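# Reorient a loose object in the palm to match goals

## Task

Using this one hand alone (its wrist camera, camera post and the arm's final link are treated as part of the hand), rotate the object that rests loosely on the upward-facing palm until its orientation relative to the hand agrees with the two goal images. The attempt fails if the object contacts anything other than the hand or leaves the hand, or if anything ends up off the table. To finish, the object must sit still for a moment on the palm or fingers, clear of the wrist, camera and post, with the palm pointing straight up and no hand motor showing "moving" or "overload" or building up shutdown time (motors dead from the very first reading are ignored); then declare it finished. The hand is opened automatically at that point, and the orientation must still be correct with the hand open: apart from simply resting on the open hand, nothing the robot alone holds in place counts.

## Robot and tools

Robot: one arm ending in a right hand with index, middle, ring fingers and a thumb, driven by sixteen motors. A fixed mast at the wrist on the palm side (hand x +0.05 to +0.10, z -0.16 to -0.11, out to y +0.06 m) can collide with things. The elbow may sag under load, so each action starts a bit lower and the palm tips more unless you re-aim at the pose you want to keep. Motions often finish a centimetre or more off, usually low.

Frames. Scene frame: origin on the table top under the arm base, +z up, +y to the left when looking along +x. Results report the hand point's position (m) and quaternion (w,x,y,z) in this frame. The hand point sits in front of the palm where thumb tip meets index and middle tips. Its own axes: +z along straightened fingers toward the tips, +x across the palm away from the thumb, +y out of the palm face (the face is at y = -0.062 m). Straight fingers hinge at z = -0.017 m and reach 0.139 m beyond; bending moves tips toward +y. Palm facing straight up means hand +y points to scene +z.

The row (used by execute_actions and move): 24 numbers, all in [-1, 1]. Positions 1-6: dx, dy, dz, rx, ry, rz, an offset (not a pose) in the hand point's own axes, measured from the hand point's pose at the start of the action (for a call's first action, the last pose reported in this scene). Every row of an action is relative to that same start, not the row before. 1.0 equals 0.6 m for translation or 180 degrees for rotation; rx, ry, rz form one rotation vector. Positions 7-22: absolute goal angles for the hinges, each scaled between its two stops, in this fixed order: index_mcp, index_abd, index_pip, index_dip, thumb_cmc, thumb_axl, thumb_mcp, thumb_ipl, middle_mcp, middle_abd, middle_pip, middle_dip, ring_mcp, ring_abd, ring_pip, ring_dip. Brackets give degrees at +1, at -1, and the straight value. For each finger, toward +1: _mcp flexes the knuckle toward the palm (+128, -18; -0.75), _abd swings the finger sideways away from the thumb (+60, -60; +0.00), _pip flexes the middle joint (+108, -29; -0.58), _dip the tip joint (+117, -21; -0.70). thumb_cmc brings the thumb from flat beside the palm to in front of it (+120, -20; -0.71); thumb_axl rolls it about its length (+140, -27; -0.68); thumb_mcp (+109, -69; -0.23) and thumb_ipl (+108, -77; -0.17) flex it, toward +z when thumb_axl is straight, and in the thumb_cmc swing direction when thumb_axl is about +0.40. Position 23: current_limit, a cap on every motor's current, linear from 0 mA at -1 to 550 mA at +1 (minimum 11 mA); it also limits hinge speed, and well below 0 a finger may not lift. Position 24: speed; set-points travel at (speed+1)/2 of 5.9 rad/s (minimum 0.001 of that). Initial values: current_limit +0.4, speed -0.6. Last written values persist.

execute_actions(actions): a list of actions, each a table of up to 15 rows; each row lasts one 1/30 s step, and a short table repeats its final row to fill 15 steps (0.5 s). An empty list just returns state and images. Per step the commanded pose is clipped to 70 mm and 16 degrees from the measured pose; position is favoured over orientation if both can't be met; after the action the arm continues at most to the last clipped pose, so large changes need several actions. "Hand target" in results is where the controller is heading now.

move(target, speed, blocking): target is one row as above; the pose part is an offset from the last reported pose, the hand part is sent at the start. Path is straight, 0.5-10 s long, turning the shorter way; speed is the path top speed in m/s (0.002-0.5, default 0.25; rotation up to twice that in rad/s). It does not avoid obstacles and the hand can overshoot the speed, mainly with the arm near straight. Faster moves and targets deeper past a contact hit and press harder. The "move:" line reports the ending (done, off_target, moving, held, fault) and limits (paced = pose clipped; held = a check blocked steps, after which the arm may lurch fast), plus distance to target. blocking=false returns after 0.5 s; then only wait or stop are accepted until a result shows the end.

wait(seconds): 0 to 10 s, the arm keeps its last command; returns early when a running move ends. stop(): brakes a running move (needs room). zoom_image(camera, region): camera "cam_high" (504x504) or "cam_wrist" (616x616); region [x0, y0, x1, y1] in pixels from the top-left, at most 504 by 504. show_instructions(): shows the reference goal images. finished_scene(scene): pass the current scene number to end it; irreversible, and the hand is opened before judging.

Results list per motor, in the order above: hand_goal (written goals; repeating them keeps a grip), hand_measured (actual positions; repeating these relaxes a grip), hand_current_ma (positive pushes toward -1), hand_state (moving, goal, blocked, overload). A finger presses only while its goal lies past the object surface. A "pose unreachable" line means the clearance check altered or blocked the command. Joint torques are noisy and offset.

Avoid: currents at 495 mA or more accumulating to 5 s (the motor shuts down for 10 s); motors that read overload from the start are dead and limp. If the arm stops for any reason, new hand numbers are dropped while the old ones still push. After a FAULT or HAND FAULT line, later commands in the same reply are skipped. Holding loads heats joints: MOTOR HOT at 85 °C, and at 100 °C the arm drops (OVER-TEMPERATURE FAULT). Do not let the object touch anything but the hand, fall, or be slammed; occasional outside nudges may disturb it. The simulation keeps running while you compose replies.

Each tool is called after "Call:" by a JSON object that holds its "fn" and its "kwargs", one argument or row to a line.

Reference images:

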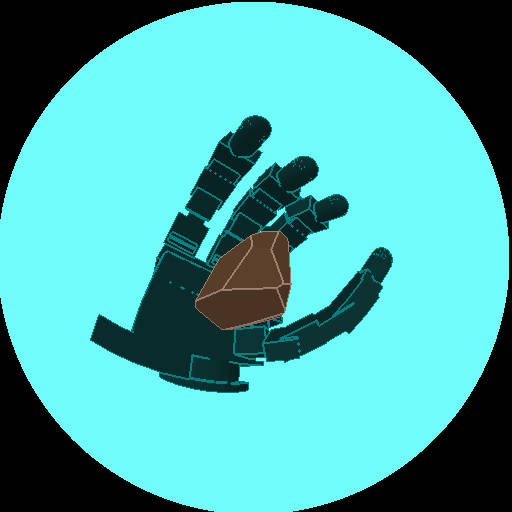

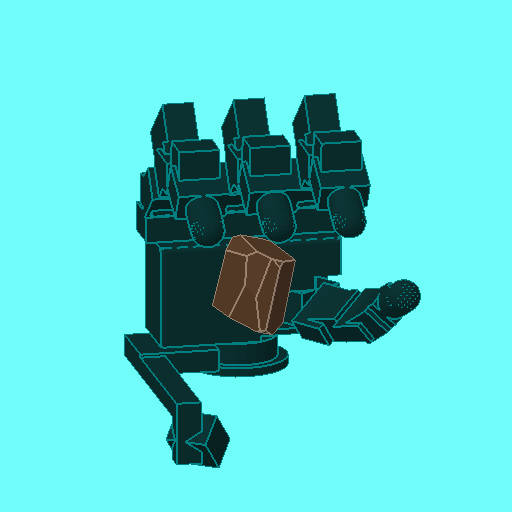

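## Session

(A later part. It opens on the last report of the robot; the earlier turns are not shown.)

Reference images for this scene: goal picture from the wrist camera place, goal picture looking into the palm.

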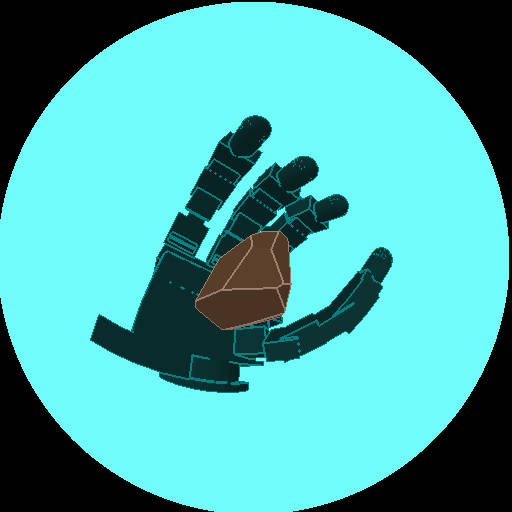

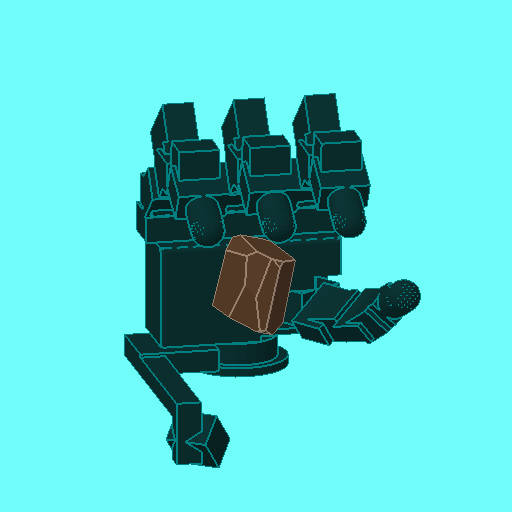

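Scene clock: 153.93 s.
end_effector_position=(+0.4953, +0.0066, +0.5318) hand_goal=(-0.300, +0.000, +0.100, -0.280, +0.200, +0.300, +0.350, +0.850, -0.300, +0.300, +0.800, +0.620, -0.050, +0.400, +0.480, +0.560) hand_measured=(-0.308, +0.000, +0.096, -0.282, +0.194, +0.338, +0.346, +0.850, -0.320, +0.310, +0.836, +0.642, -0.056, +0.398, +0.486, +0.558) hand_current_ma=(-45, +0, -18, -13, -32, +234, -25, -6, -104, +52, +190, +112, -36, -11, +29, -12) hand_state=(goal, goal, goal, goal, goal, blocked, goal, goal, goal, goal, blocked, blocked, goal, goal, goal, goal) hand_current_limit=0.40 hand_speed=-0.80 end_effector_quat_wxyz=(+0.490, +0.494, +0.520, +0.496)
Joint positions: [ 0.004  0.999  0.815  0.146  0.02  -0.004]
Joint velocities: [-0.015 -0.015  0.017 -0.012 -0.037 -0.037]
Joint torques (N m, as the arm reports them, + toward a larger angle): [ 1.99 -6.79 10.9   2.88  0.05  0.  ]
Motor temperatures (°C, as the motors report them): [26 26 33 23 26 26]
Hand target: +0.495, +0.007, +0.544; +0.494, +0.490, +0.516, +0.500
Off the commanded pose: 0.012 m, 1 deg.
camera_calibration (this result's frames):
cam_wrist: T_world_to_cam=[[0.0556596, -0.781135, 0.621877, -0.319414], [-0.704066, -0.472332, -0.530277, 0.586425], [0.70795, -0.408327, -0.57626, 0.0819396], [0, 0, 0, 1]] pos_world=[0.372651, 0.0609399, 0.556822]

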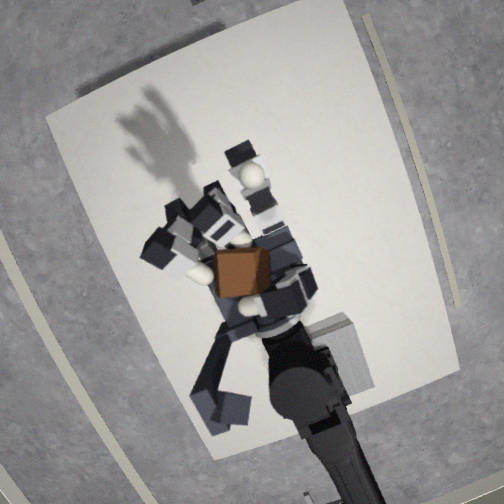

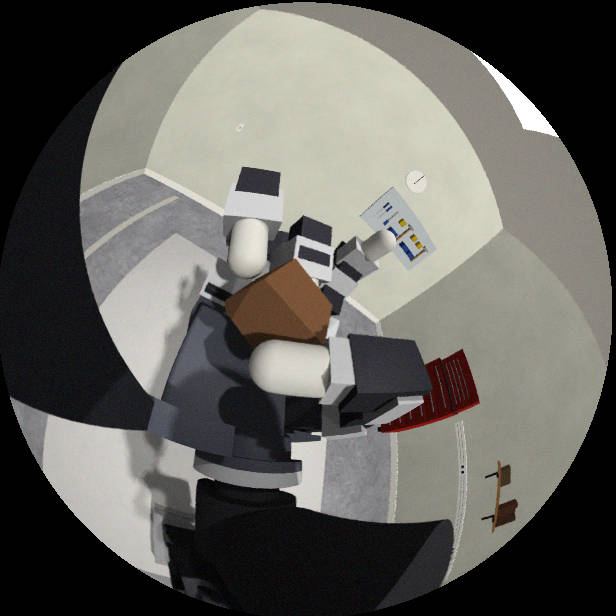

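Call:
{"fn": "execute_actions", "kwargs": {
  "actions": [
    [[0,0.02,0,-0.005,0,0,-0.3,0,0.1,-0.28,0.2,0.28,0.35,0.85,-0.3,0.3,0.8,0.62,-0.05,-0.1,0.6,0.5,0.4,-0.5]],
    [[0,0.02,0,-0.005,0,0,-0.3,0,0.1,-0.28,0.2,0.28,0.35,0.85,-0.3,0.3,0.8,0.62,-0.05,-0.1,0.92,0.42,0.4,-0.5]],
    [[0,0.02,0,-0.005,0,0,-0.3,0,0.1,-0.28,0.2,0.28,0.35,0.85,-0.3,0.3,0.8,0.62,-0.05,0.35,0.92,0.42,0.4,-0.6]],
    [[0,0.02,0,-0.005,0,0,-0.3,0,0.1,-0.28,0.2,0.28,0.33,0.85,-0.3,0.3,0.8,0.62,-0.05,0.4,0.8,0.47,0.4,-0.8]],
    [[0,0.02,0,-0.005,0,0,-0.3,0,0.1,-0.28,0.2,0.28,0.32,0.85,-0.3,0.3,0.78,0.62,-0.05,0.5,0.68,0.52,0.4,-0.8]]
  ]
}}

Call:
{"fn": "zoom_image", "kwargs": {
  "camera": "cam_high",
  "region": [130, 170, 350, 390]
}}

Scene clock: 162.87 s.
end_effector_position=(+0.4953, +0.0066, +0.5318) hand_goal=(-0.300, +0.000, +0.100, -0.280, +0.200, +0.280, +0.320, +0.850, -0.300, +0.300, +0.780, +0.620, -0.050, +0.500, +0.680, +0.520) hand_measured=(-0.308, +0.000, +0.096, -0.282, +0.182, +0.334, +0.312, +0.850, -0.324, +0.310, +0.804, +0.642, -0.060, +0.492, +0.692, +0.526) hand_current_ma=(-45, +0, -18, -13, -97, +336, -56, +1, -125, +44, +129, +119, -54, -38, +67, +35) hand_state=(goal, goal, goal, goal, goal, blocked, goal, goal, blocked, goal, blocked, blocked, goal, goal, goal, goal) hand_current_limit=0.40 hand_speed=-0.80 end_effector_quat_wxyz=(+0.490, +0.494, +0.520, +0.496)
Joint positions: [ 0.004  0.999  0.815  0.146  0.02  -0.004]
Joint velocities: [-0.005 -0.015 -0.007 -0.002 -0.037 -0.11 ]
Joint torques (N m, as the arm reports them, + toward a larger angle): [ 1.9  -6.9  10.9   2.89  0.06 -0.01]
Motor temperatures (°C, as the motors report them): [26 26 33 23 26 26]
Hand target: +0.495, +0.007, +0.544; +0.494, +0.490, +0.516, +0.500
Off the commanded pose: 0.012 m, 1 deg.
camera_calibration (this result's frames):
cam_wrist: T_world_to_cam=[[0.0556596, -0.781135, 0.621877, -0.319414], [-0.704066, -0.472332, -0.530277, 0.586425], [0.70795, -0.408327, -0.57626, 0.0819396], [0, 0, 0, 1]] pos_world=[0.372651, 0.0609399, 0.556822]

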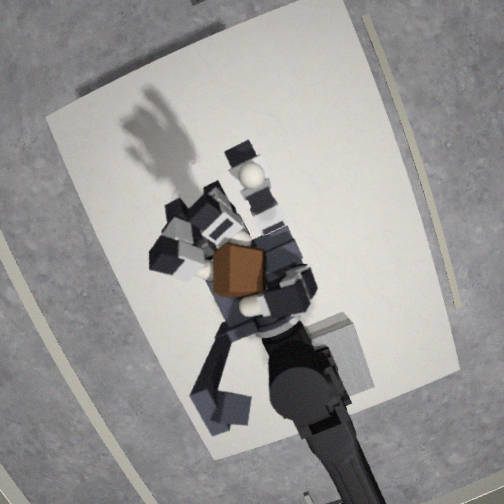

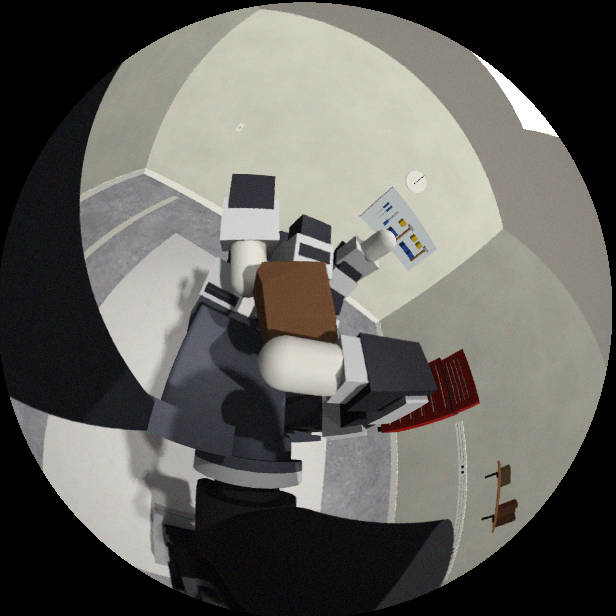

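Region (130, 170, 350, 390) of cam_high's 504x504 image, scaled by 2.291, with more detail than that image has.

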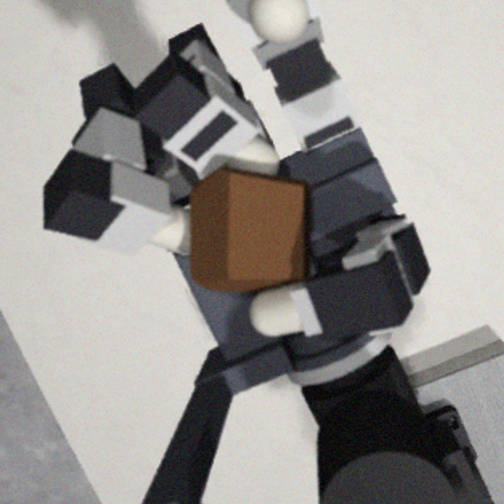

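Working — rolled about 45°. Continuing the ring lift.

Call:
{"fn": "execute_actions", "kwargs": {
  "actions": [
    [[0,0.02,0,-0.005,0,0,-0.3,0,0.1,-0.28,0.2,0.28,0.32,0.85,-0.3,0.3,0.78,0.62,-0.05,0.62,0.58,0.58,0.4,-0.8]],
    [[0,0.02,0,-0.005,0,0,-0.3,0,0.1,-0.28,0.2,0.28,0.32,0.85,-0.3,0.3,0.78,0.62,-0.05,0.75,0.5,0.64,0.4,-0.8]]
  ]
}}

Call:
{"fn": "zoom_image", "kwargs": {
  "camera": "cam_high",
  "region": [130, 170, 350, 390]
}}

Scene clock: 167.80 s.
end_effector_position=(+0.4953, +0.0066, +0.5318) hand_goal=(-0.300, +0.000, +0.100, -0.280, +0.200, +0.280, +0.320, +0.850, -0.300, +0.300, +0.780, +0.620, -0.050, +0.750, +0.500, +0.640) hand_measured=(-0.308, +0.000, +0.096, -0.282, +0.188, +0.334, +0.312, +0.850, -0.326, +0.308, +0.804, +0.642, -0.060, +0.748, +0.504, +0.638) hand_current_ma=(-45, +0, -18, -13, -64, +336, -56, -3, -136, +44, +128, +119, -53, -12, +25, -11) hand_state=(goal, goal, goal, goal, goal, blocked, goal, goal, blocked, goal, blocked, blocked, goal, goal, goal, goal) hand_current_limit=0.40 hand_speed=-0.80 end_effector_quat_wxyz=(+0.490, +0.494, +0.520, +0.496)
Joint positions: [ 0.004  0.999  0.815  0.146  0.02  -0.004]
Joint velocities: [-0.015 -0.015 -0.002 -0.012  0.037 -0.022]
Joint torques (N m, as the arm reports them, + toward a larger angle): [ 1.9  -6.97 10.93  2.9   0.05  0.  ]
Motor temperatures (°C, as the motors report them): [26 26 33 23 26 26]
Hand target: +0.495, +0.007, +0.544; +0.494, +0.490, +0.516, +0.500
Off the commanded pose: 0.012 m, 1 deg.
camera_calibration (this result's frames):
cam_wrist: T_world_to_cam=[[0.0556596, -0.781135, 0.621877, -0.319414], [-0.704066, -0.472332, -0.530277, 0.586425], [0.70795, -0.408327, -0.57626, 0.0819396], [0, 0, 0, 1]] pos_world=[0.372651, 0.0609399, 0.556822]

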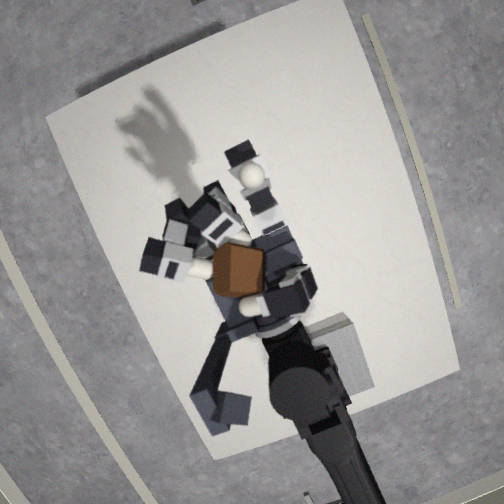

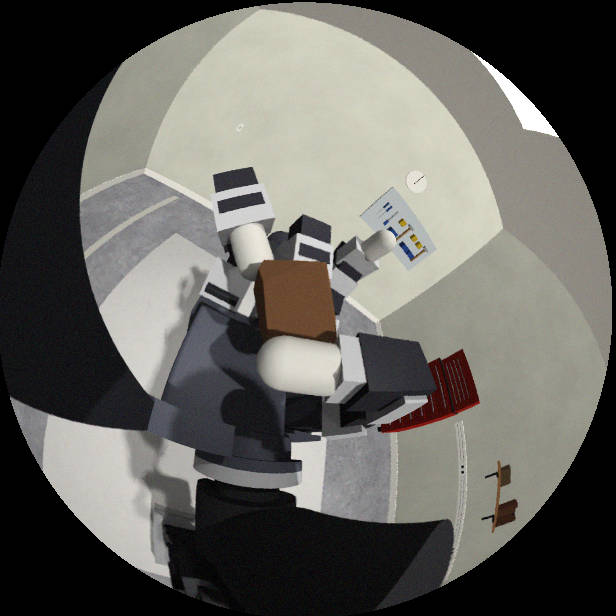

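Region (130, 170, 350, 390) of cam_high's 504x504 image, scaled by 2.291, with more detail than that image has.

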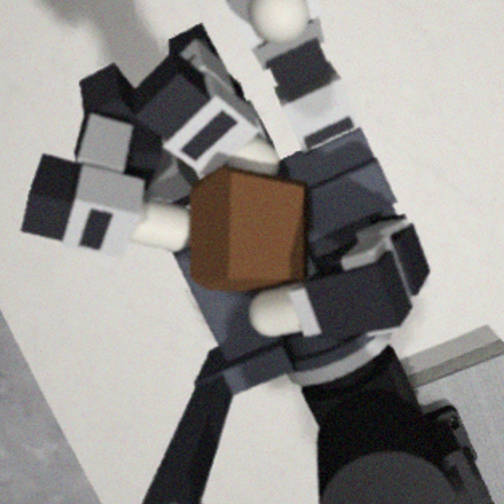

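Call:
{"fn": "execute_actions", "kwargs": {
  "actions": [
    [[0,0.02,0,-0.005,0,0,-0.3,0,0.1,-0.28,0.2,0.28,0.32,0.85,-0.3,0.3,0.78,0.62,-0.08,0.2,0.7,0.3,0.4,-0.5]],
    [[0,0.02,0,-0.005,0,0,-0.3,0,0.1,-0.28,0.2,0.28,0.32,0.85,-0.3,0.3,0.78,0.62,-0.08,0.2,0.88,0.12,0.4,-0.5]],
    [[0,0.02,0,-0.005,0,0,-0.3,0,0.1,-0.28,0.2,0.28,0.32,0.85,-0.3,0.3,0.78,0.62,-0.08,0.5,0.88,0.12,0.4,-0.7]],
    [[0,0.02,0,-0.005,0,0,-0.3,0,0.1,-0.28,0.2,0.28,0.32,0.85,-0.3,0.3,0.78,0.62,-0.08,0.75,0.88,0.12,0.4,-0.7]]
  ]
}}

Call:
{"fn": "zoom_image", "kwargs": {
  "camera": "cam_high",
  "region": [130, 170, 350, 390]
}}

Scene clock: 178.30 s.
end_effector_position=(+0.4953, +0.0066, +0.5318) hand_goal=(-0.300, +0.000, +0.100, -0.280, +0.200, +0.280, +0.320, +0.850, -0.300, +0.300, +0.780, +0.620, -0.080, +0.750, +0.880, +0.120) hand_measured=(-0.308, +0.000, +0.096, -0.282, +0.142, +0.332, +0.298, +0.864, -0.326, +0.318, +0.804, +0.642, -0.114, +0.370, +0.842, +0.112) hand_current_ma=(-45, +0, -18, -13, -304, +315, -150, +91, -136, +85, +124, +119, -181, -346, -199, -39) hand_state=(goal, goal, goal, goal, blocked, blocked, blocked, goal, blocked, goal, blocked, blocked, blocked, moving, moving, goal) hand_current_limit=0.40 hand_speed=-0.70 end_effector_quat_wxyz=(+0.490, +0.494, +0.520, +0.496)
Joint positions: [ 0.004  0.999  0.815  0.146  0.02  -0.004]
Joint velocities: [-0.024 -0.005 -0.007 -0.012 -0.022 -0.066]
Joint torques (N m, as the arm reports them, + toward a larger angle): [ 2.06 -6.78 10.96  2.9   0.04 -0.01]
Motor temperatures (°C, as the motors report them): [26 26 33 23 26 26]
Hand target: +0.495, +0.007, +0.544; +0.494, +0.490, +0.516, +0.500
Off the commanded pose: 0.012 m, 1 deg.
camera_calibration (this result's frames):
cam_wrist: T_world_to_cam=[[0.0556596, -0.781135, 0.621877, -0.319414], [-0.704066, -0.472332, -0.530277, 0.586425], [0.70795, -0.408327, -0.57626, 0.0819396], [0, 0, 0, 1]] pos_world=[0.372651, 0.0609399, 0.556822]

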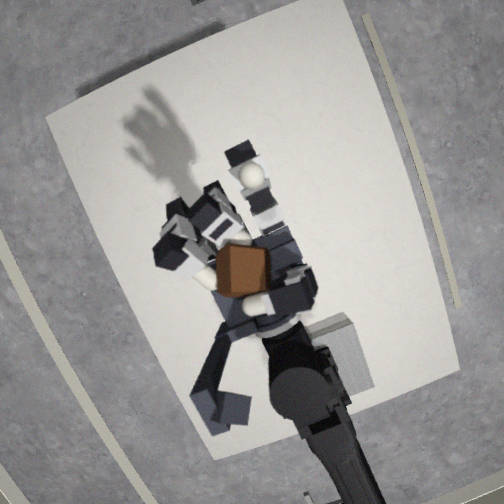

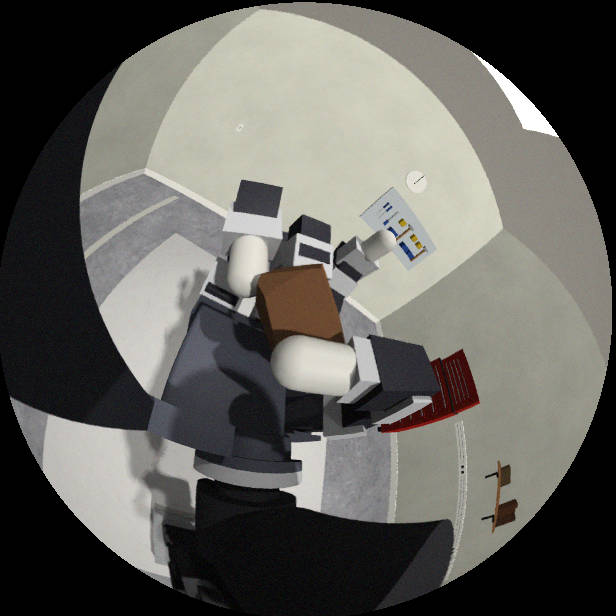

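Region (130, 170, 350, 390) of cam_high's 504x504 image, scaled by 2.291, with more detail than that image has.

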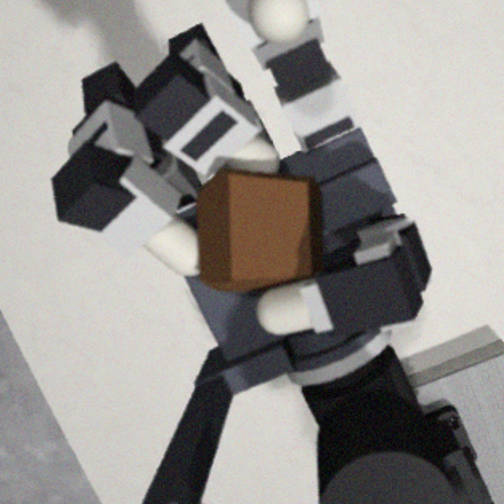

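Call:
{"fn": "execute_actions", "kwargs": {
  "actions": [
    [[0,0.02,0,-0.005,0,0,-0.3,0,0.1,-0.28,0.2,0.28,0.32,0.85,-0.3,0.3,0.78,0.62,-0.12,0.5,0.76,0.12,0.4,-0.8]],
    [[0,0.02,0,-0.005,0,0,-0.3,0,0.1,-0.28,0.2,0.28,0.32,0.85,-0.3,0.3,0.78,0.62,-0.15,0.65,0.7,0.12,0.4,-0.8]],
    [[0,0.02,0,-0.005,0,0,-0.3,0,0.1,-0.28,0.2,0.28,0.32,0.85,-0.3,0.3,0.78,0.62,-0.18,0.8,0.7,0.12,0.4,-0.8]]
  ]
}}

Call:
{"fn": "zoom_image", "kwargs": {
  "camera": "cam_high",
  "region": [130, 170, 350, 390]
}}

Scene clock: 183.60 s.
end_effector_position=(+0.4953, +0.0066, +0.5318) hand_goal=(-0.300, +0.000, +0.100, -0.280, +0.200, +0.280, +0.320, +0.850, -0.300, +0.300, +0.780, +0.620, -0.180, +0.800, +0.700, +0.120) hand_measured=(-0.308, +0.000, +0.096, -0.282, +0.174, +0.332, +0.300, +0.850, -0.338, +0.300, +0.802, +0.650, -0.182, +0.790, +0.700, +0.120) hand_current_ma=(-45, +0, -18, -13, -131, +315, -135, +0, -203, +3, +119, +161, -11, -48, +4, +0) hand_state=(goal, goal, goal, goal, blocked, blocked, blocked, goal, blocked, goal, blocked, blocked, goal, goal, goal, goal) hand_current_limit=0.40 hand_speed=-0.80 end_effector_quat_wxyz=(+0.490, +0.494, +0.520, +0.496)
Joint positions: [ 0.004  0.999  0.815  0.146  0.02  -0.004]
Joint velocities: [-0.005  0.005 -0.002  0.007 -0.022 -0.022]
Joint torques (N m, as the arm reports them, + toward a larger angle): [ 2.01 -6.82 10.94  2.85  0.04 -0.01]
Motor temperatures (°C, as the motors report them): [26 26 33 23 26 26]
Hand target: +0.495, +0.007, +0.544; +0.494, +0.490, +0.516, +0.500
Off the commanded pose: 0.012 m, 1 deg.
camera_calibration (this result's frames):
cam_wrist: T_world_to_cam=[[0.0556596, -0.781135, 0.621877, -0.319414], [-0.704066, -0.472332, -0.530277, 0.586425], [0.70795, -0.408327, -0.57626, 0.0819396], [0, 0, 0, 1]] pos_world=[0.372651, 0.0609399, 0.556822]

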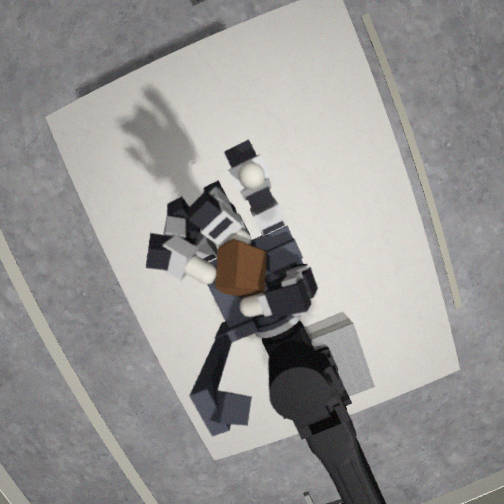

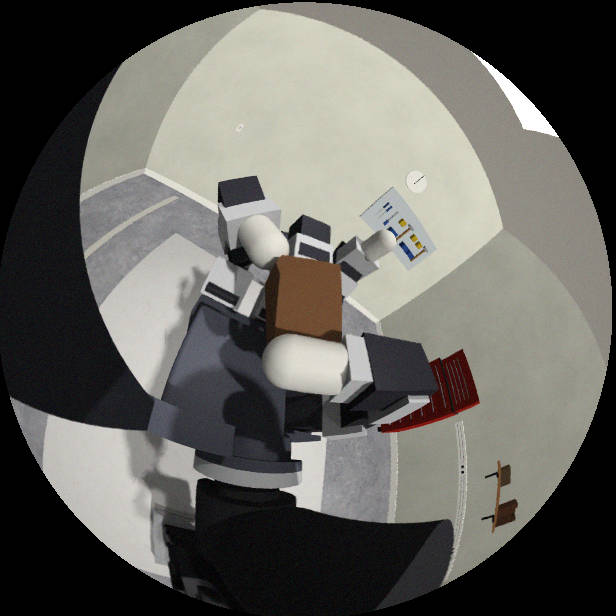

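Region (130, 170, 350, 390) of cam_high's 504x504 image, scaled by 2.291, with more detail than that image has.

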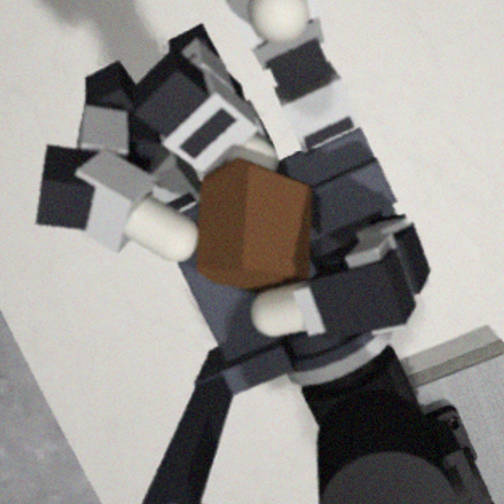

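Call:
{"fn": "execute_actions", "kwargs": {
  "actions": [
    [[0,0.02,0,-0.005,0,0,-0.3,0,0.1,-0.28,0.2,0.28,0.32,0.85,-0.3,0.3,0.78,0.62,-0.22,0.9,0.8,0.1,0.4,-0.8]],
    [[0,0.02,0,-0.005,0,0,-0.3,0,0.1,-0.28,0.2,0.28,0.32,0.85,-0.3,0.3,0.78,0.62,-0.26,1.0,0.92,0.05,0.4,-0.8]],
    [[0,0.02,0,-0.005,0,0,-0.3,0,0.1,-0.28,0.2,0.28,0.32,0.85,-0.3,0.3,0.78,0.62,-0.3,1.0,1.0,0.0,0.4,-0.8]]
  ]
}}

Call:
{"fn": "zoom_image", "kwargs": {
  "camera": "cam_high",
  "region": [130, 170, 350, 390]
}}

Scene clock: 191.17 s.
end_effector_position=(+0.4953, +0.0066, +0.5318) hand_goal=(-0.300, +0.000, +0.100, -0.280, +0.200, +0.280, +0.320, +0.850, -0.300, +0.300, +0.780, +0.620, -0.300, +1.000, +1.000, +0.000) hand_measured=(-0.308, +0.000, +0.096, -0.282, +0.174, +0.332, +0.300, +0.850, -0.342, +0.302, +0.800, +0.650, -0.304, +0.974, +0.834, -0.014) hand_current_ma=(-45, +0, -18, -13, -135, +315, -135, -4, -230, +11, +110, +161, -20, -111, -385, -69) hand_state=(goal, goal, goal, goal, blocked, blocked, blocked, goal, blocked, goal, blocked, blocked, goal, blocked, blocked, goal) hand_current_limit=0.40 hand_speed=-0.80 end_effector_quat_wxyz=(+0.490, +0.494, +0.520, +0.496)
Joint positions: [ 0.004  0.999  0.815  0.146  0.02  -0.004]
Joint velocities: [-0.005 -0.015 -0.007 -0.017  0.051 -0.051]
Joint torques (N m, as the arm reports them, + toward a larger angle): [ 1.78 -6.63 10.98  2.85  0.06  0.  ]
Motor temperatures (°C, as the motors report them): [26 26 33 23 26 26]
Hand target: +0.495, +0.007, +0.544; +0.494, +0.490, +0.516, +0.500
Off the commanded pose: 0.012 m, 1 deg.
camera_calibration (this result's frames):
cam_wrist: T_world_to_cam=[[0.0556596, -0.781135, 0.621877, -0.319414], [-0.704066, -0.472332, -0.530277, 0.586425], [0.70795, -0.408327, -0.57626, 0.0819396], [0, 0, 0, 1]] pos_world=[0.372651, 0.0609399, 0.556822]

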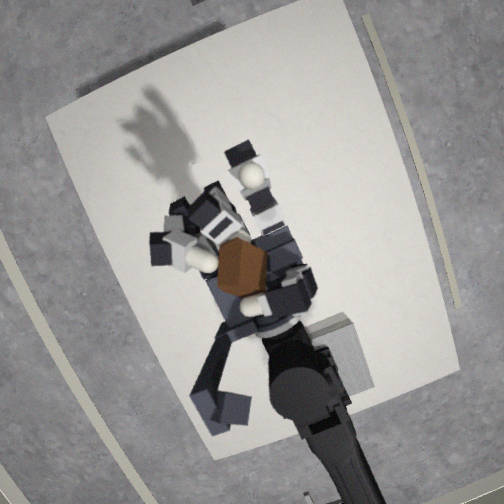

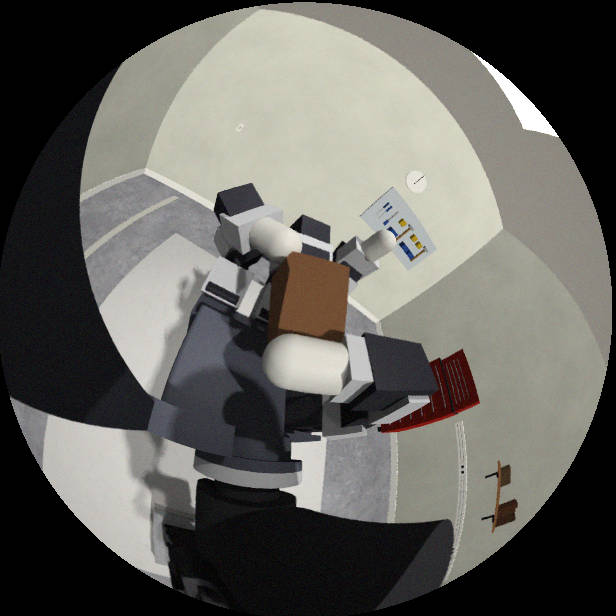

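Region (130, 170, 350, 390) of cam_high's 504x504 image, scaled by 2.291, with more detail than that image has.

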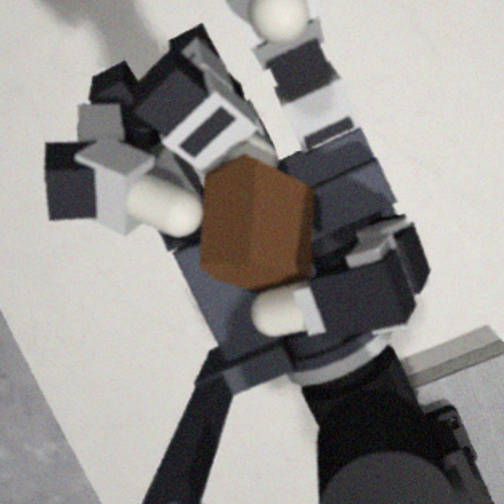

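Call:
{"fn": "execute_actions", "kwargs": {
  "actions": [
    [[0,0.02,0,-0.005,0,0,-0.3,0,0.1,-0.28,0.2,0.28,0.31,0.85,-0.3,0.3,0.78,0.62,-0.15,0.95,0.9,-0.05,0.4,-0.8]],
    [[0,0.02,0,-0.005,0,0,-0.3,0,0.1,-0.28,0.3,0.28,0.23,0.85,-0.3,0.2,0.78,0.62,-0.15,0.95,0.9,-0.05,0.4,-0.8]],
    [[0,0.02,0,-0.005,0,0,-0.3,0,0.1,-0.28,0.42,0.28,0.14,0.85,-0.3,0.08,0.78,0.62,-0.15,0.95,0.9,-0.05,0.4,-0.8]]
  ]
}}

Call:
{"fn": "zoom_image", "kwargs": {
  "camera": "cam_high",
  "region": [130, 170, 350, 390]
}}

Scene clock: 201.57 s.
end_effector_position=(+0.4953, +0.0066, +0.5318) hand_goal=(-0.300, +0.000, +0.100, -0.280, +0.420, +0.280, +0.140, +0.850, -0.300, +0.080, +0.780, +0.620, -0.150, +0.950, +0.900, -0.050) hand_measured=(-0.308, +0.000, +0.096, -0.282, +0.362, +0.332, +0.132, +0.858, -0.336, +0.110, +0.794, +0.650, -0.314, +0.964, +0.838, -0.074) hand_current_ma=(-45, +0, -18, -13, -300, +316, -49, +58, -194, +147, +77, +154, -385, +63, -329, -124) hand_state=(goal, goal, goal, goal, blocked, blocked, goal, goal, blocked, blocked, goal, blocked, blocked, goal, blocked, blocked) hand_current_limit=0.40 hand_speed=-0.80 end_effector_quat_wxyz=(+0.490, +0.494, +0.520, +0.496)
Joint positions: [ 0.004  0.999  0.815  0.146  0.02  -0.004]
Joint velocities: [-0.015  0.005  0.007  0.007  0.066 -0.066]
Joint torques (N m, as the arm reports them, + toward a larger angle): [ 1.86 -6.68 10.9   2.91  0.06  0.  ]
Motor temperatures (°C, as the motors report them): [26 26 33 23 26 26]
Hand target: +0.495, +0.007, +0.544; +0.494, +0.490, +0.516, +0.500
Off the commanded pose: 0.012 m, 1 deg.
camera_calibration (this result's frames):
cam_wrist: T_world_to_cam=[[0.0556596, -0.781135, 0.621877, -0.319414], [-0.704066, -0.472332, -0.530277, 0.586425], [0.70795, -0.408327, -0.57626, 0.0819396], [0, 0, 0, 1]] pos_world=[0.372651, 0.0609399, 0.556822]

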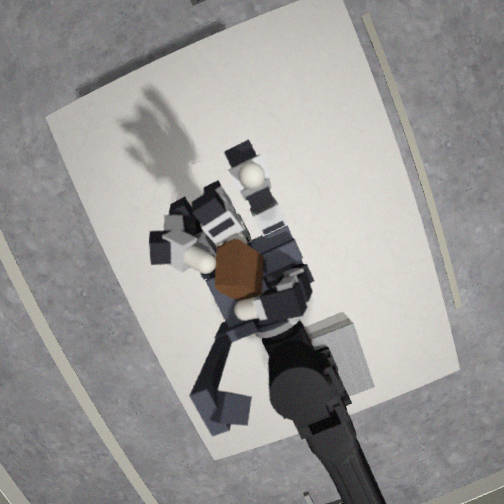

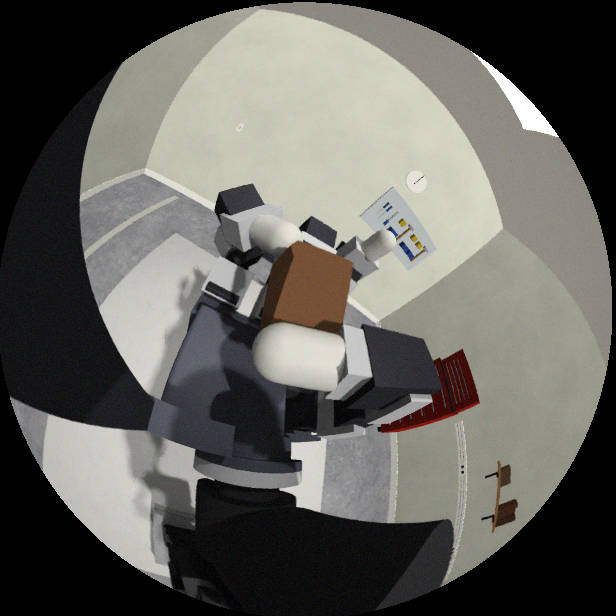

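Region (130, 170, 350, 390) of cam_high's 504x504 image, scaled by 2.291, with more detail than that image has.

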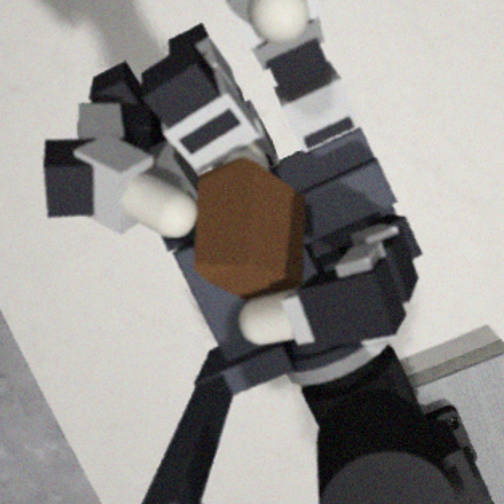

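Call:
{"fn": "execute_actions", "kwargs": {
  "actions": [
    [[0,0.02,0,-0.005,0,0,-0.3,0,0.1,-0.28,0.52,0.28,0.08,0.85,-0.3,-0.03,0.78,0.62,-0.3,0.97,0.86,-0.05,0.4,-0.8]],
    [[0,0.02,0,-0.005,0,0,-0.3,0,0.1,-0.28,0.62,0.28,0.02,0.85,-0.3,-0.13,0.78,0.62,-0.3,0.97,0.86,-0.05,0.4,-0.8]]
  ]
}}

Call:
{"fn": "zoom_image", "kwargs": {
  "camera": "cam_high",
  "region": [170, 200, 310, 340]
}}

Scene clock: 207.63 s.
end_effector_position=(+0.4953, +0.0066, +0.5318) hand_goal=(-0.300, +0.000, +0.100, -0.280, +0.620, +0.280, +0.020, +0.850, -0.300, -0.130, +0.780, +0.620, -0.300, +0.970, +0.860, -0.050) hand_measured=(-0.308, +0.000, +0.096, -0.282, +0.564, +0.332, +0.006, +0.850, -0.336, -0.092, +0.794, +0.650, -0.342, +0.974, +0.806, -0.076) hand_current_ma=(-45, +0, -18, -13, -286, +316, -93, -3, -194, +188, +77, +154, -224, +19, -284, -137) hand_state=(goal, goal, goal, goal, blocked, blocked, goal, goal, blocked, blocked, goal, blocked, blocked, goal, blocked, blocked) hand_current_limit=0.40 hand_speed=-0.80 end_effector_quat_wxyz=(+0.490, +0.494, +0.520, +0.496)
Joint positions: [ 0.004  0.999  0.815  0.146  0.02  -0.004]
Joint velocities: [ 0.005 -0.005  0.002  0.002 -0.007  0.037]
Joint torques (N m, as the arm reports them, + toward a larger angle): [ 1.91 -7.09 10.9   2.92  0.05  0.  ]
Motor temperatures (°C, as the motors report them): [26 26 34 23 26 26]
Hand target: +0.495, +0.007, +0.544; +0.494, +0.490, +0.516, +0.500
Off the commanded pose: 0.012 m, 1 deg.
camera_calibration (this result's frames):
cam_wrist: T_world_to_cam=[[0.0556596, -0.781135, 0.621877, -0.319414], [-0.704066, -0.472332, -0.530277, 0.586425], [0.70795, -0.408327, -0.57626, 0.0819396], [0, 0, 0, 1]] pos_world=[0.372651, 0.0609399, 0.556822]

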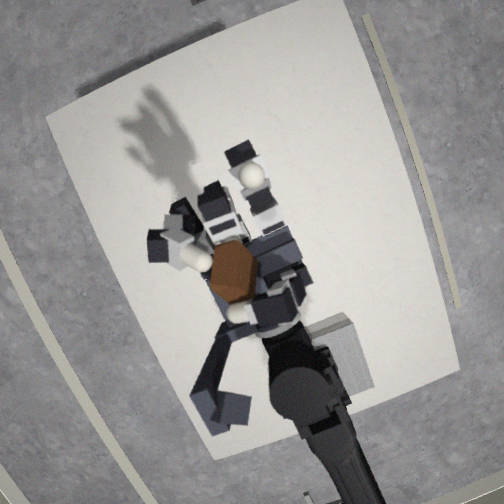

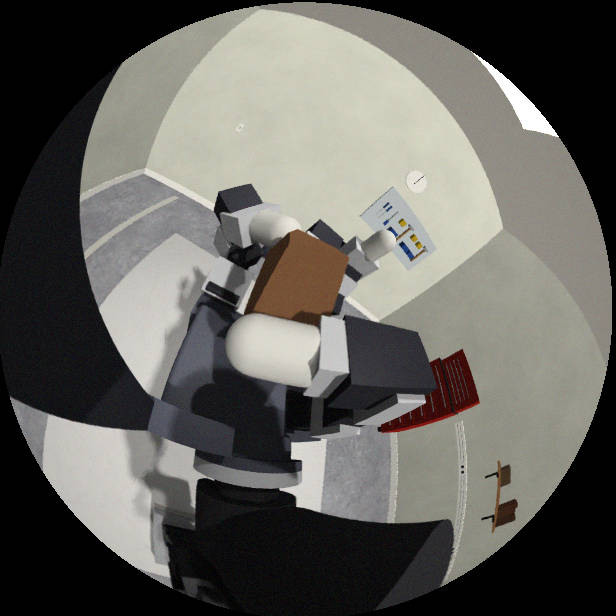

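Region (170, 200, 310, 340) of cam_high's 504x504 image, scaled by 3.600, with more detail than that image has.

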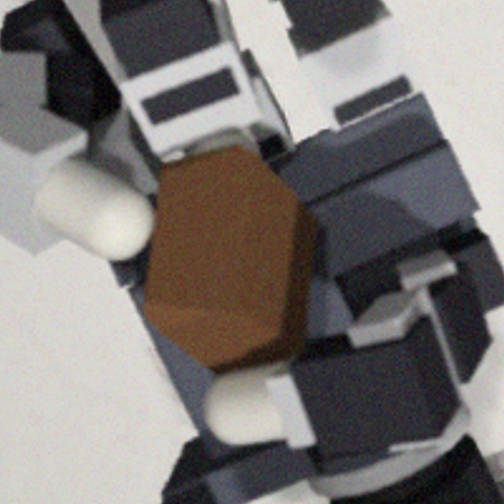

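Call:
{"fn": "zoom_image", "kwargs": {
  "camera": "cam_wrist",
  "region": [200, 190, 400, 390]
}}

Region (200, 190, 400, 390) of cam_wrist's 616x616 image, scaled by 2.520, with more detail than that image has.

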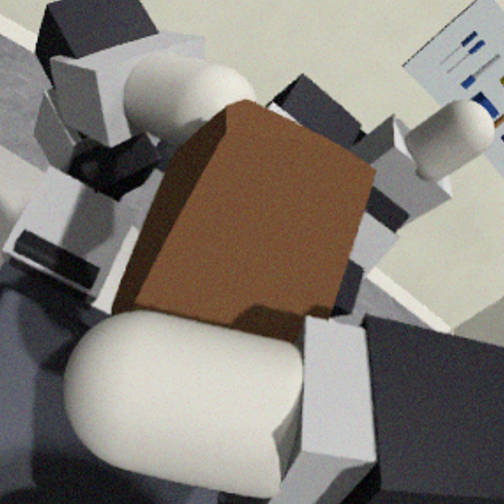

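Call:
{"fn": "execute_actions", "kwargs": {
  "actions": [
    [[0,0.02,0,-0.005,0,0.03,-0.35,0,0.3,0.5,0.6,0.28,0.02,0.85,-0.3,-0.1,0.78,0.62,-0.3,0.97,0.86,-0.05,0.4,-0.4]],
    [[0,0.02,0,-0.005,0,0.03,-0.1,0,0.8,0.4,0.6,0.28,0.02,0.85,-0.3,-0.1,0.78,0.62,-0.3,0.97,0.86,-0.05,0.4,-0.4]],
    [[0,0.02,0,-0.005,0,0,-0.1,0,0.8,0.4,0.6,0.28,0.07,0.85,-0.3,-0.1,0.85,0.62,-0.3,0.97,0.86,-0.05,0.4,-0.8]],
    [[0,0.02,0,-0.005,0,0,-0.1,0,0.8,0.4,0.6,0.30,0.12,0.85,-0.32,-0.1,0.92,0.62,-0.3,0.97,0.86,-0.05,0.4,-0.8]]
  ]
}}

Call:
{"fn": "zoom_image", "kwargs": {
  "camera": "cam_high",
  "region": [150, 180, 330, 360]
}}

Scene clock: 221.37 s.
end_effector_position=(+0.4945, -0.0013, +0.5273) hand_goal=(-0.100, +0.000, +0.800, +0.400, +0.600, +0.300, +0.120, +0.850, -0.320, -0.100, +0.920, +0.620, -0.300, +0.970, +0.860, -0.050) hand_measured=(-0.114, +0.000, +0.800, +0.398, +0.564, +0.332, +0.090, +0.844, -0.330, -0.096, +0.918, +0.626, -0.348, +0.980, +0.806, -0.076) hand_current_ma=(-75, +0, -2, -11, -180, +195, -201, -34, -57, +18, -15, +30, -261, +48, -284, -136) hand_state=(goal, goal, goal, goal, blocked, blocked, blocked, goal, goal, goal, goal, goal, blocked, goal, blocked, blocked) hand_current_limit=0.40 hand_speed=-0.80 end_effector_quat_wxyz=(+0.453, +0.538, +0.474, +0.530)
Joint positions: [0.031 0.999 0.815 0.146 0.064 0.157]
Joint velocities: [ 0.005 -0.005 -0.002  0.007 -0.081  0.095]
Joint torques (N m, as the arm reports them, + toward a larger angle): [ 1.62 -6.84 10.89  2.91 -0.02 -0.05]
Motor temperatures (°C, as the motors report them): [26 26 34 23 26 26]
Hand target: +0.495, -0.003, +0.539; +0.458, +0.534, +0.470, +0.533
Off the commanded pose: 0.012 m, 1 deg.
camera_calibration (this result's frames):
cam_wrist: T_world_to_cam=[[0.0395999, -0.870959, 0.489758, -0.245198], [-0.715036, -0.367071, -0.594965, 0.619449], [0.697966, -0.326633, -0.637303, 0.113945], [0, 0, 0, 1]] pos_world=[0.373109, 0.0510431, 0.561255]

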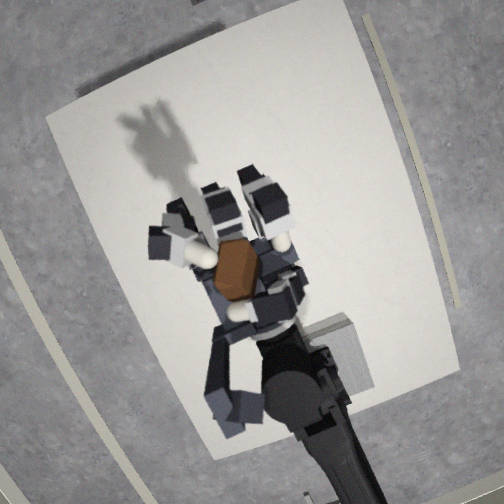

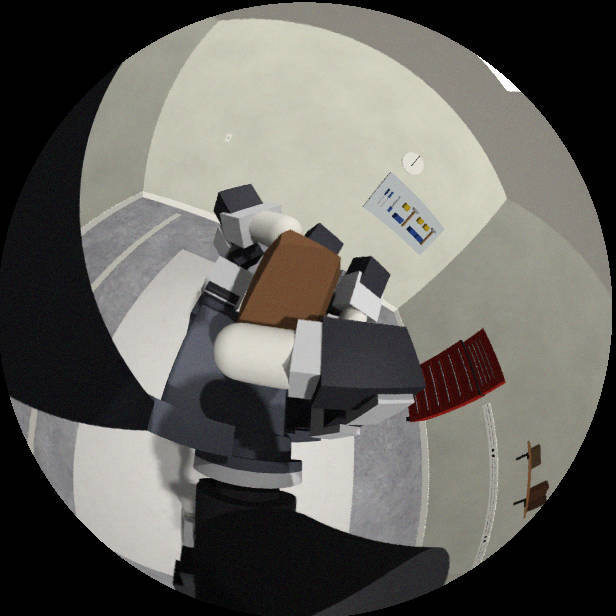

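Region (150, 180, 330, 360) of cam_high's 504x504 image, scaled by 2.800, with more detail than that image has.

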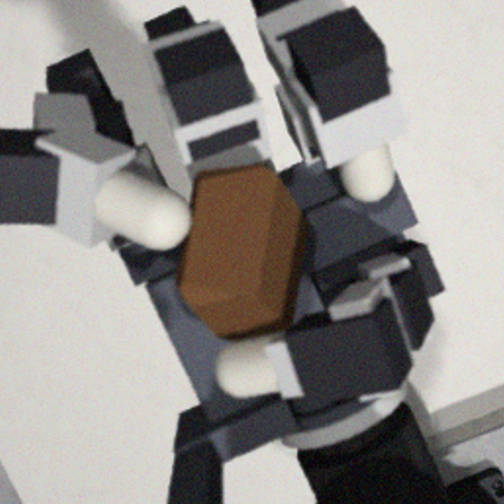

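Call:
{"fn": "execute_actions", "kwargs": {
  "actions": [
    [[0,0.02,0,-0.005,0,0.05,-0.1,0,0.8,0.4,0.6,0.29,0.10,0.85,-0.3,-0.1,0.9,0.62,-0.33,0.97,0.84,-0.05,0.4,-0.8]],
    [[0,0.02,0,-0.005,0,0.05,-0.1,0,0.8,0.4,0.6,0.29,0.10,0.85,-0.3,-0.1,0.9,0.62,-0.33,0.97,0.84,-0.05,0.4,-0.8]],
    [[0,0.02,0,-0.005,0,0.05,-0.1,0,0.8,0.4,0.6,0.29,0.10,0.85,-0.3,-0.1,0.9,0.62,-0.33,0.97,0.84,-0.05,0.4,-0.8]],
    [[0,0.02,0,0,0,0,-0.1,0,0.8,0.4,0.58,0.33,0.09,0.85,-0.33,-0.1,0.9,0.63,-0.33,0.97,0.84,-0.05,0.4,-0.9]],
    [[0,0.02,0,0,0,0,-0.1,0,0.8,0.4,0.58,0.35,0.09,0.85,-0.34,-0.1,0.9,0.64,-0.33,0.97,0.84,-0.05,0.4,-0.9]]
  ]
}}

Call:
{"fn": "zoom_image", "kwargs": {
  "camera": "cam_high",
  "region": [150, 180, 330, 360]
}}

Scene clock: 231.37 s.
end_effector_position=(+0.4944, -0.0258, +0.4933) hand_goal=(-0.100, +0.000, +0.800, +0.400, +0.580, +0.350, +0.090, +0.850, -0.340, -0.100, +0.900, +0.640, -0.330, +0.970, +0.840, -0.050) hand_measured=(-0.112, +0.000, +0.800, +0.398, +0.570, +0.348, +0.088, +0.850, -0.344, -0.096, +0.906, +0.640, -0.354, +0.976, +0.828, -0.060) hand_current_ma=(-62, +0, -2, -11, -47, -9, -14, -2, -24, +19, +35, -2, -134, +29, -59, -49) hand_state=(goal, goal, goal, goal, goal, goal, goal, goal, goal, goal, goal, goal, blocked, goal, goal, goal) hand_current_limit=0.40 hand_speed=-0.90 end_effector_quat_wxyz=(+0.333, +0.644, +0.354, +0.591)
Joint positions: [0.06  0.999 0.815 0.093 0.116 0.58 ]
Joint velocities: [ 0.005 -0.015  0.007 -0.012  0.022 -0.081]
Joint torques (N m, as the arm reports them, + toward a larger angle): [ 0.85 -7.59 11.04  2.38 -0.01 -0.18]
Motor temperatures (°C, as the motors report them): [26 26 34 23 26 26]
Hand target: +0.493, -0.030, +0.507; +0.337, +0.642, +0.350, +0.594
Off the commanded pose: 0.014 m, 1 deg.
camera_calibration (this result's frames):
cam_wrist: T_world_to_cam=[[0.0114905, -0.995326, 0.0958862, -0.0448661], [-0.758276, -0.0711834, -0.648036, 0.645315], [0.651832, -0.0652619, -0.75555, 0.172261], [0, 0, 0, 1]] pos_world=[0.377557, 0.0125213, 0.552641]

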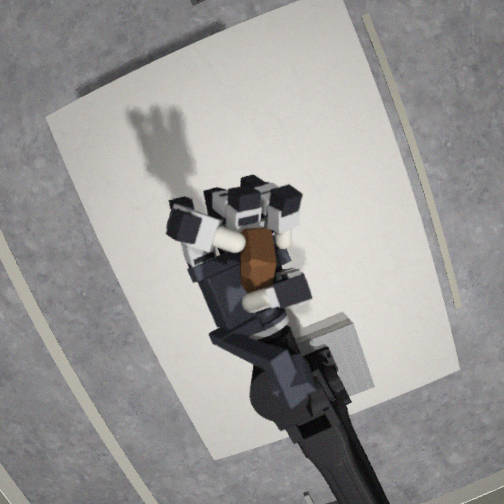

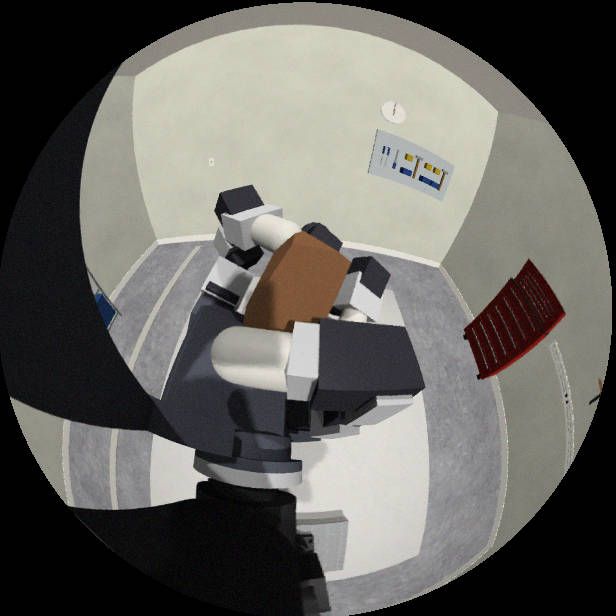

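Region (150, 180, 330, 360) of cam_high's 504x504 image, scaled by 2.800, with more detail than that image has.

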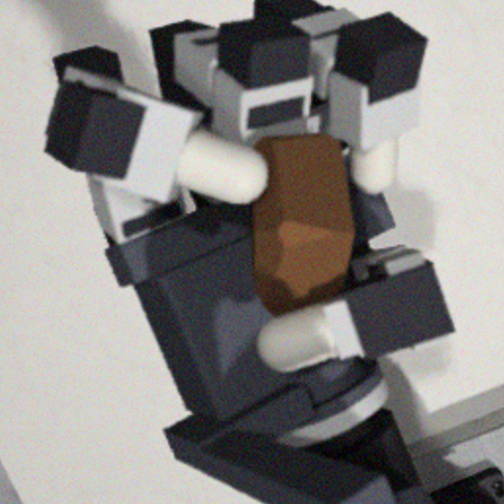

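Call:
{"fn": "execute_actions", "kwargs": {
  "actions": [
    [[0.012,0.025,0,-0.005,0,0,-0.1,0,0.8,0.4,0.58,0.37,0.09,0.85,-0.35,-0.1,0.9,0.65,-0.33,0.97,0.84,-0.05,0.4,-0.9]],
    [[0.012,0.025,0,-0.005,0,0,-0.1,0,0.8,0.4,0.58,0.39,0.09,0.85,-0.36,-0.1,0.9,0.66,-0.33,0.97,0.84,-0.05,0.4,-0.9]]
  ]
}}

Call:
{"fn": "zoom_image", "kwargs": {
  "camera": "cam_high",
  "region": [150, 180, 330, 360]
}}

Scene clock: 235.33 s.
end_effector_position=(+0.4941, -0.0273, +0.4914) hand_goal=(-0.100, +0.000, +0.800, +0.400, +0.580, +0.390, +0.090, +0.850, -0.360, -0.100, +0.900, +0.660, -0.330, +0.970, +0.840, -0.050) hand_measured=(-0.112, +0.000, +0.802, +0.400, +0.576, +0.386, +0.090, +0.850, -0.364, -0.098, +0.904, +0.658, -0.346, +0.974, +0.840, -0.052) hand_current_ma=(-62, +1, +7, -2, -24, -22, -4, -2, -21, +11, +27, -12, -84, +15, -2, -12) hand_state=(goal, goal, goal, goal, goal, goal, goal, goal, goal, goal, goal, goal, goal, goal, goal, goal) hand_current_limit=0.40 hand_speed=-0.90 end_effector_quat_wxyz=(+0.334, +0.648, +0.353, +0.587)
Joint positions: [0.06  0.999 0.815 0.084 0.125 0.58 ]
Joint velocities: [-0.005 -0.005 -0.002 -0.007 -0.007 -0.051]
Joint torques (N m, as the arm reports them, + toward a larger angle): [ 1.83 -6.83 11.7   2.39  0.18 -0.18]
Motor temperatures (°C, as the motors report them): [26 26 34 23 26 26]
Hand target: +0.495, -0.028, +0.509; +0.339, +0.643, +0.349, +0.592
Off the commanded pose: 0.017 m, 1 deg.
camera_calibration (this result's frames):
cam_wrist: T_world_to_cam=[[0.00345454, -0.995233, 0.097464, -0.0429813], [-0.764126, -0.0654978, -0.641733, 0.643684], [0.645057, -0.0722579, -0.76071, 0.176561], [0, 0, 0, 1]] pos_world=[0.378113, 0.0121415, 0.551574]

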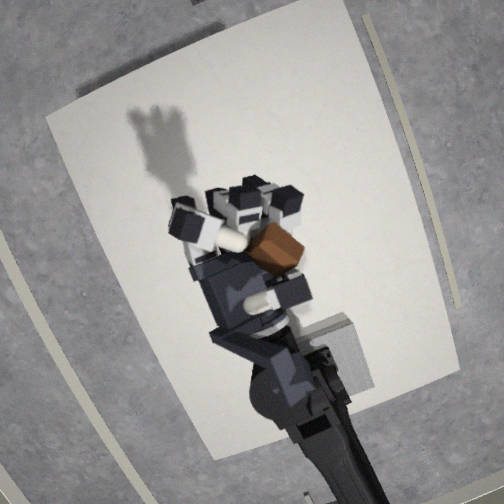

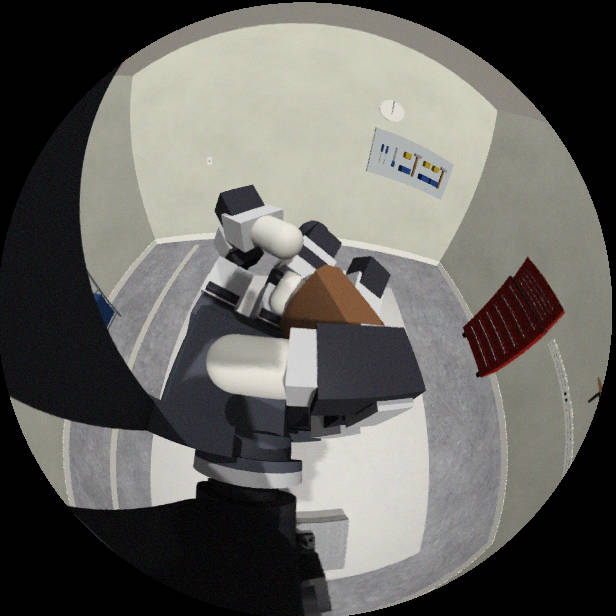

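Region (150, 180, 330, 360) of cam_high's 504x504 image, scaled by 2.800, with more detail than that image has.

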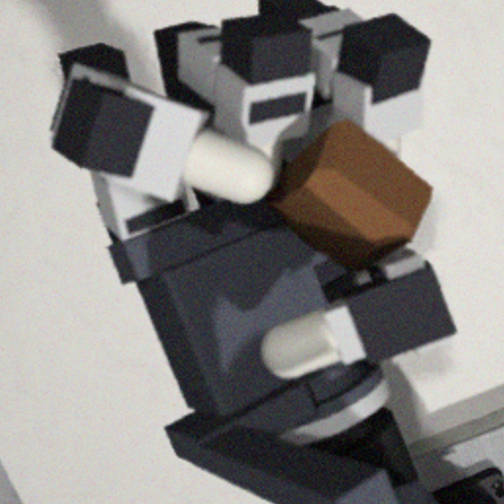

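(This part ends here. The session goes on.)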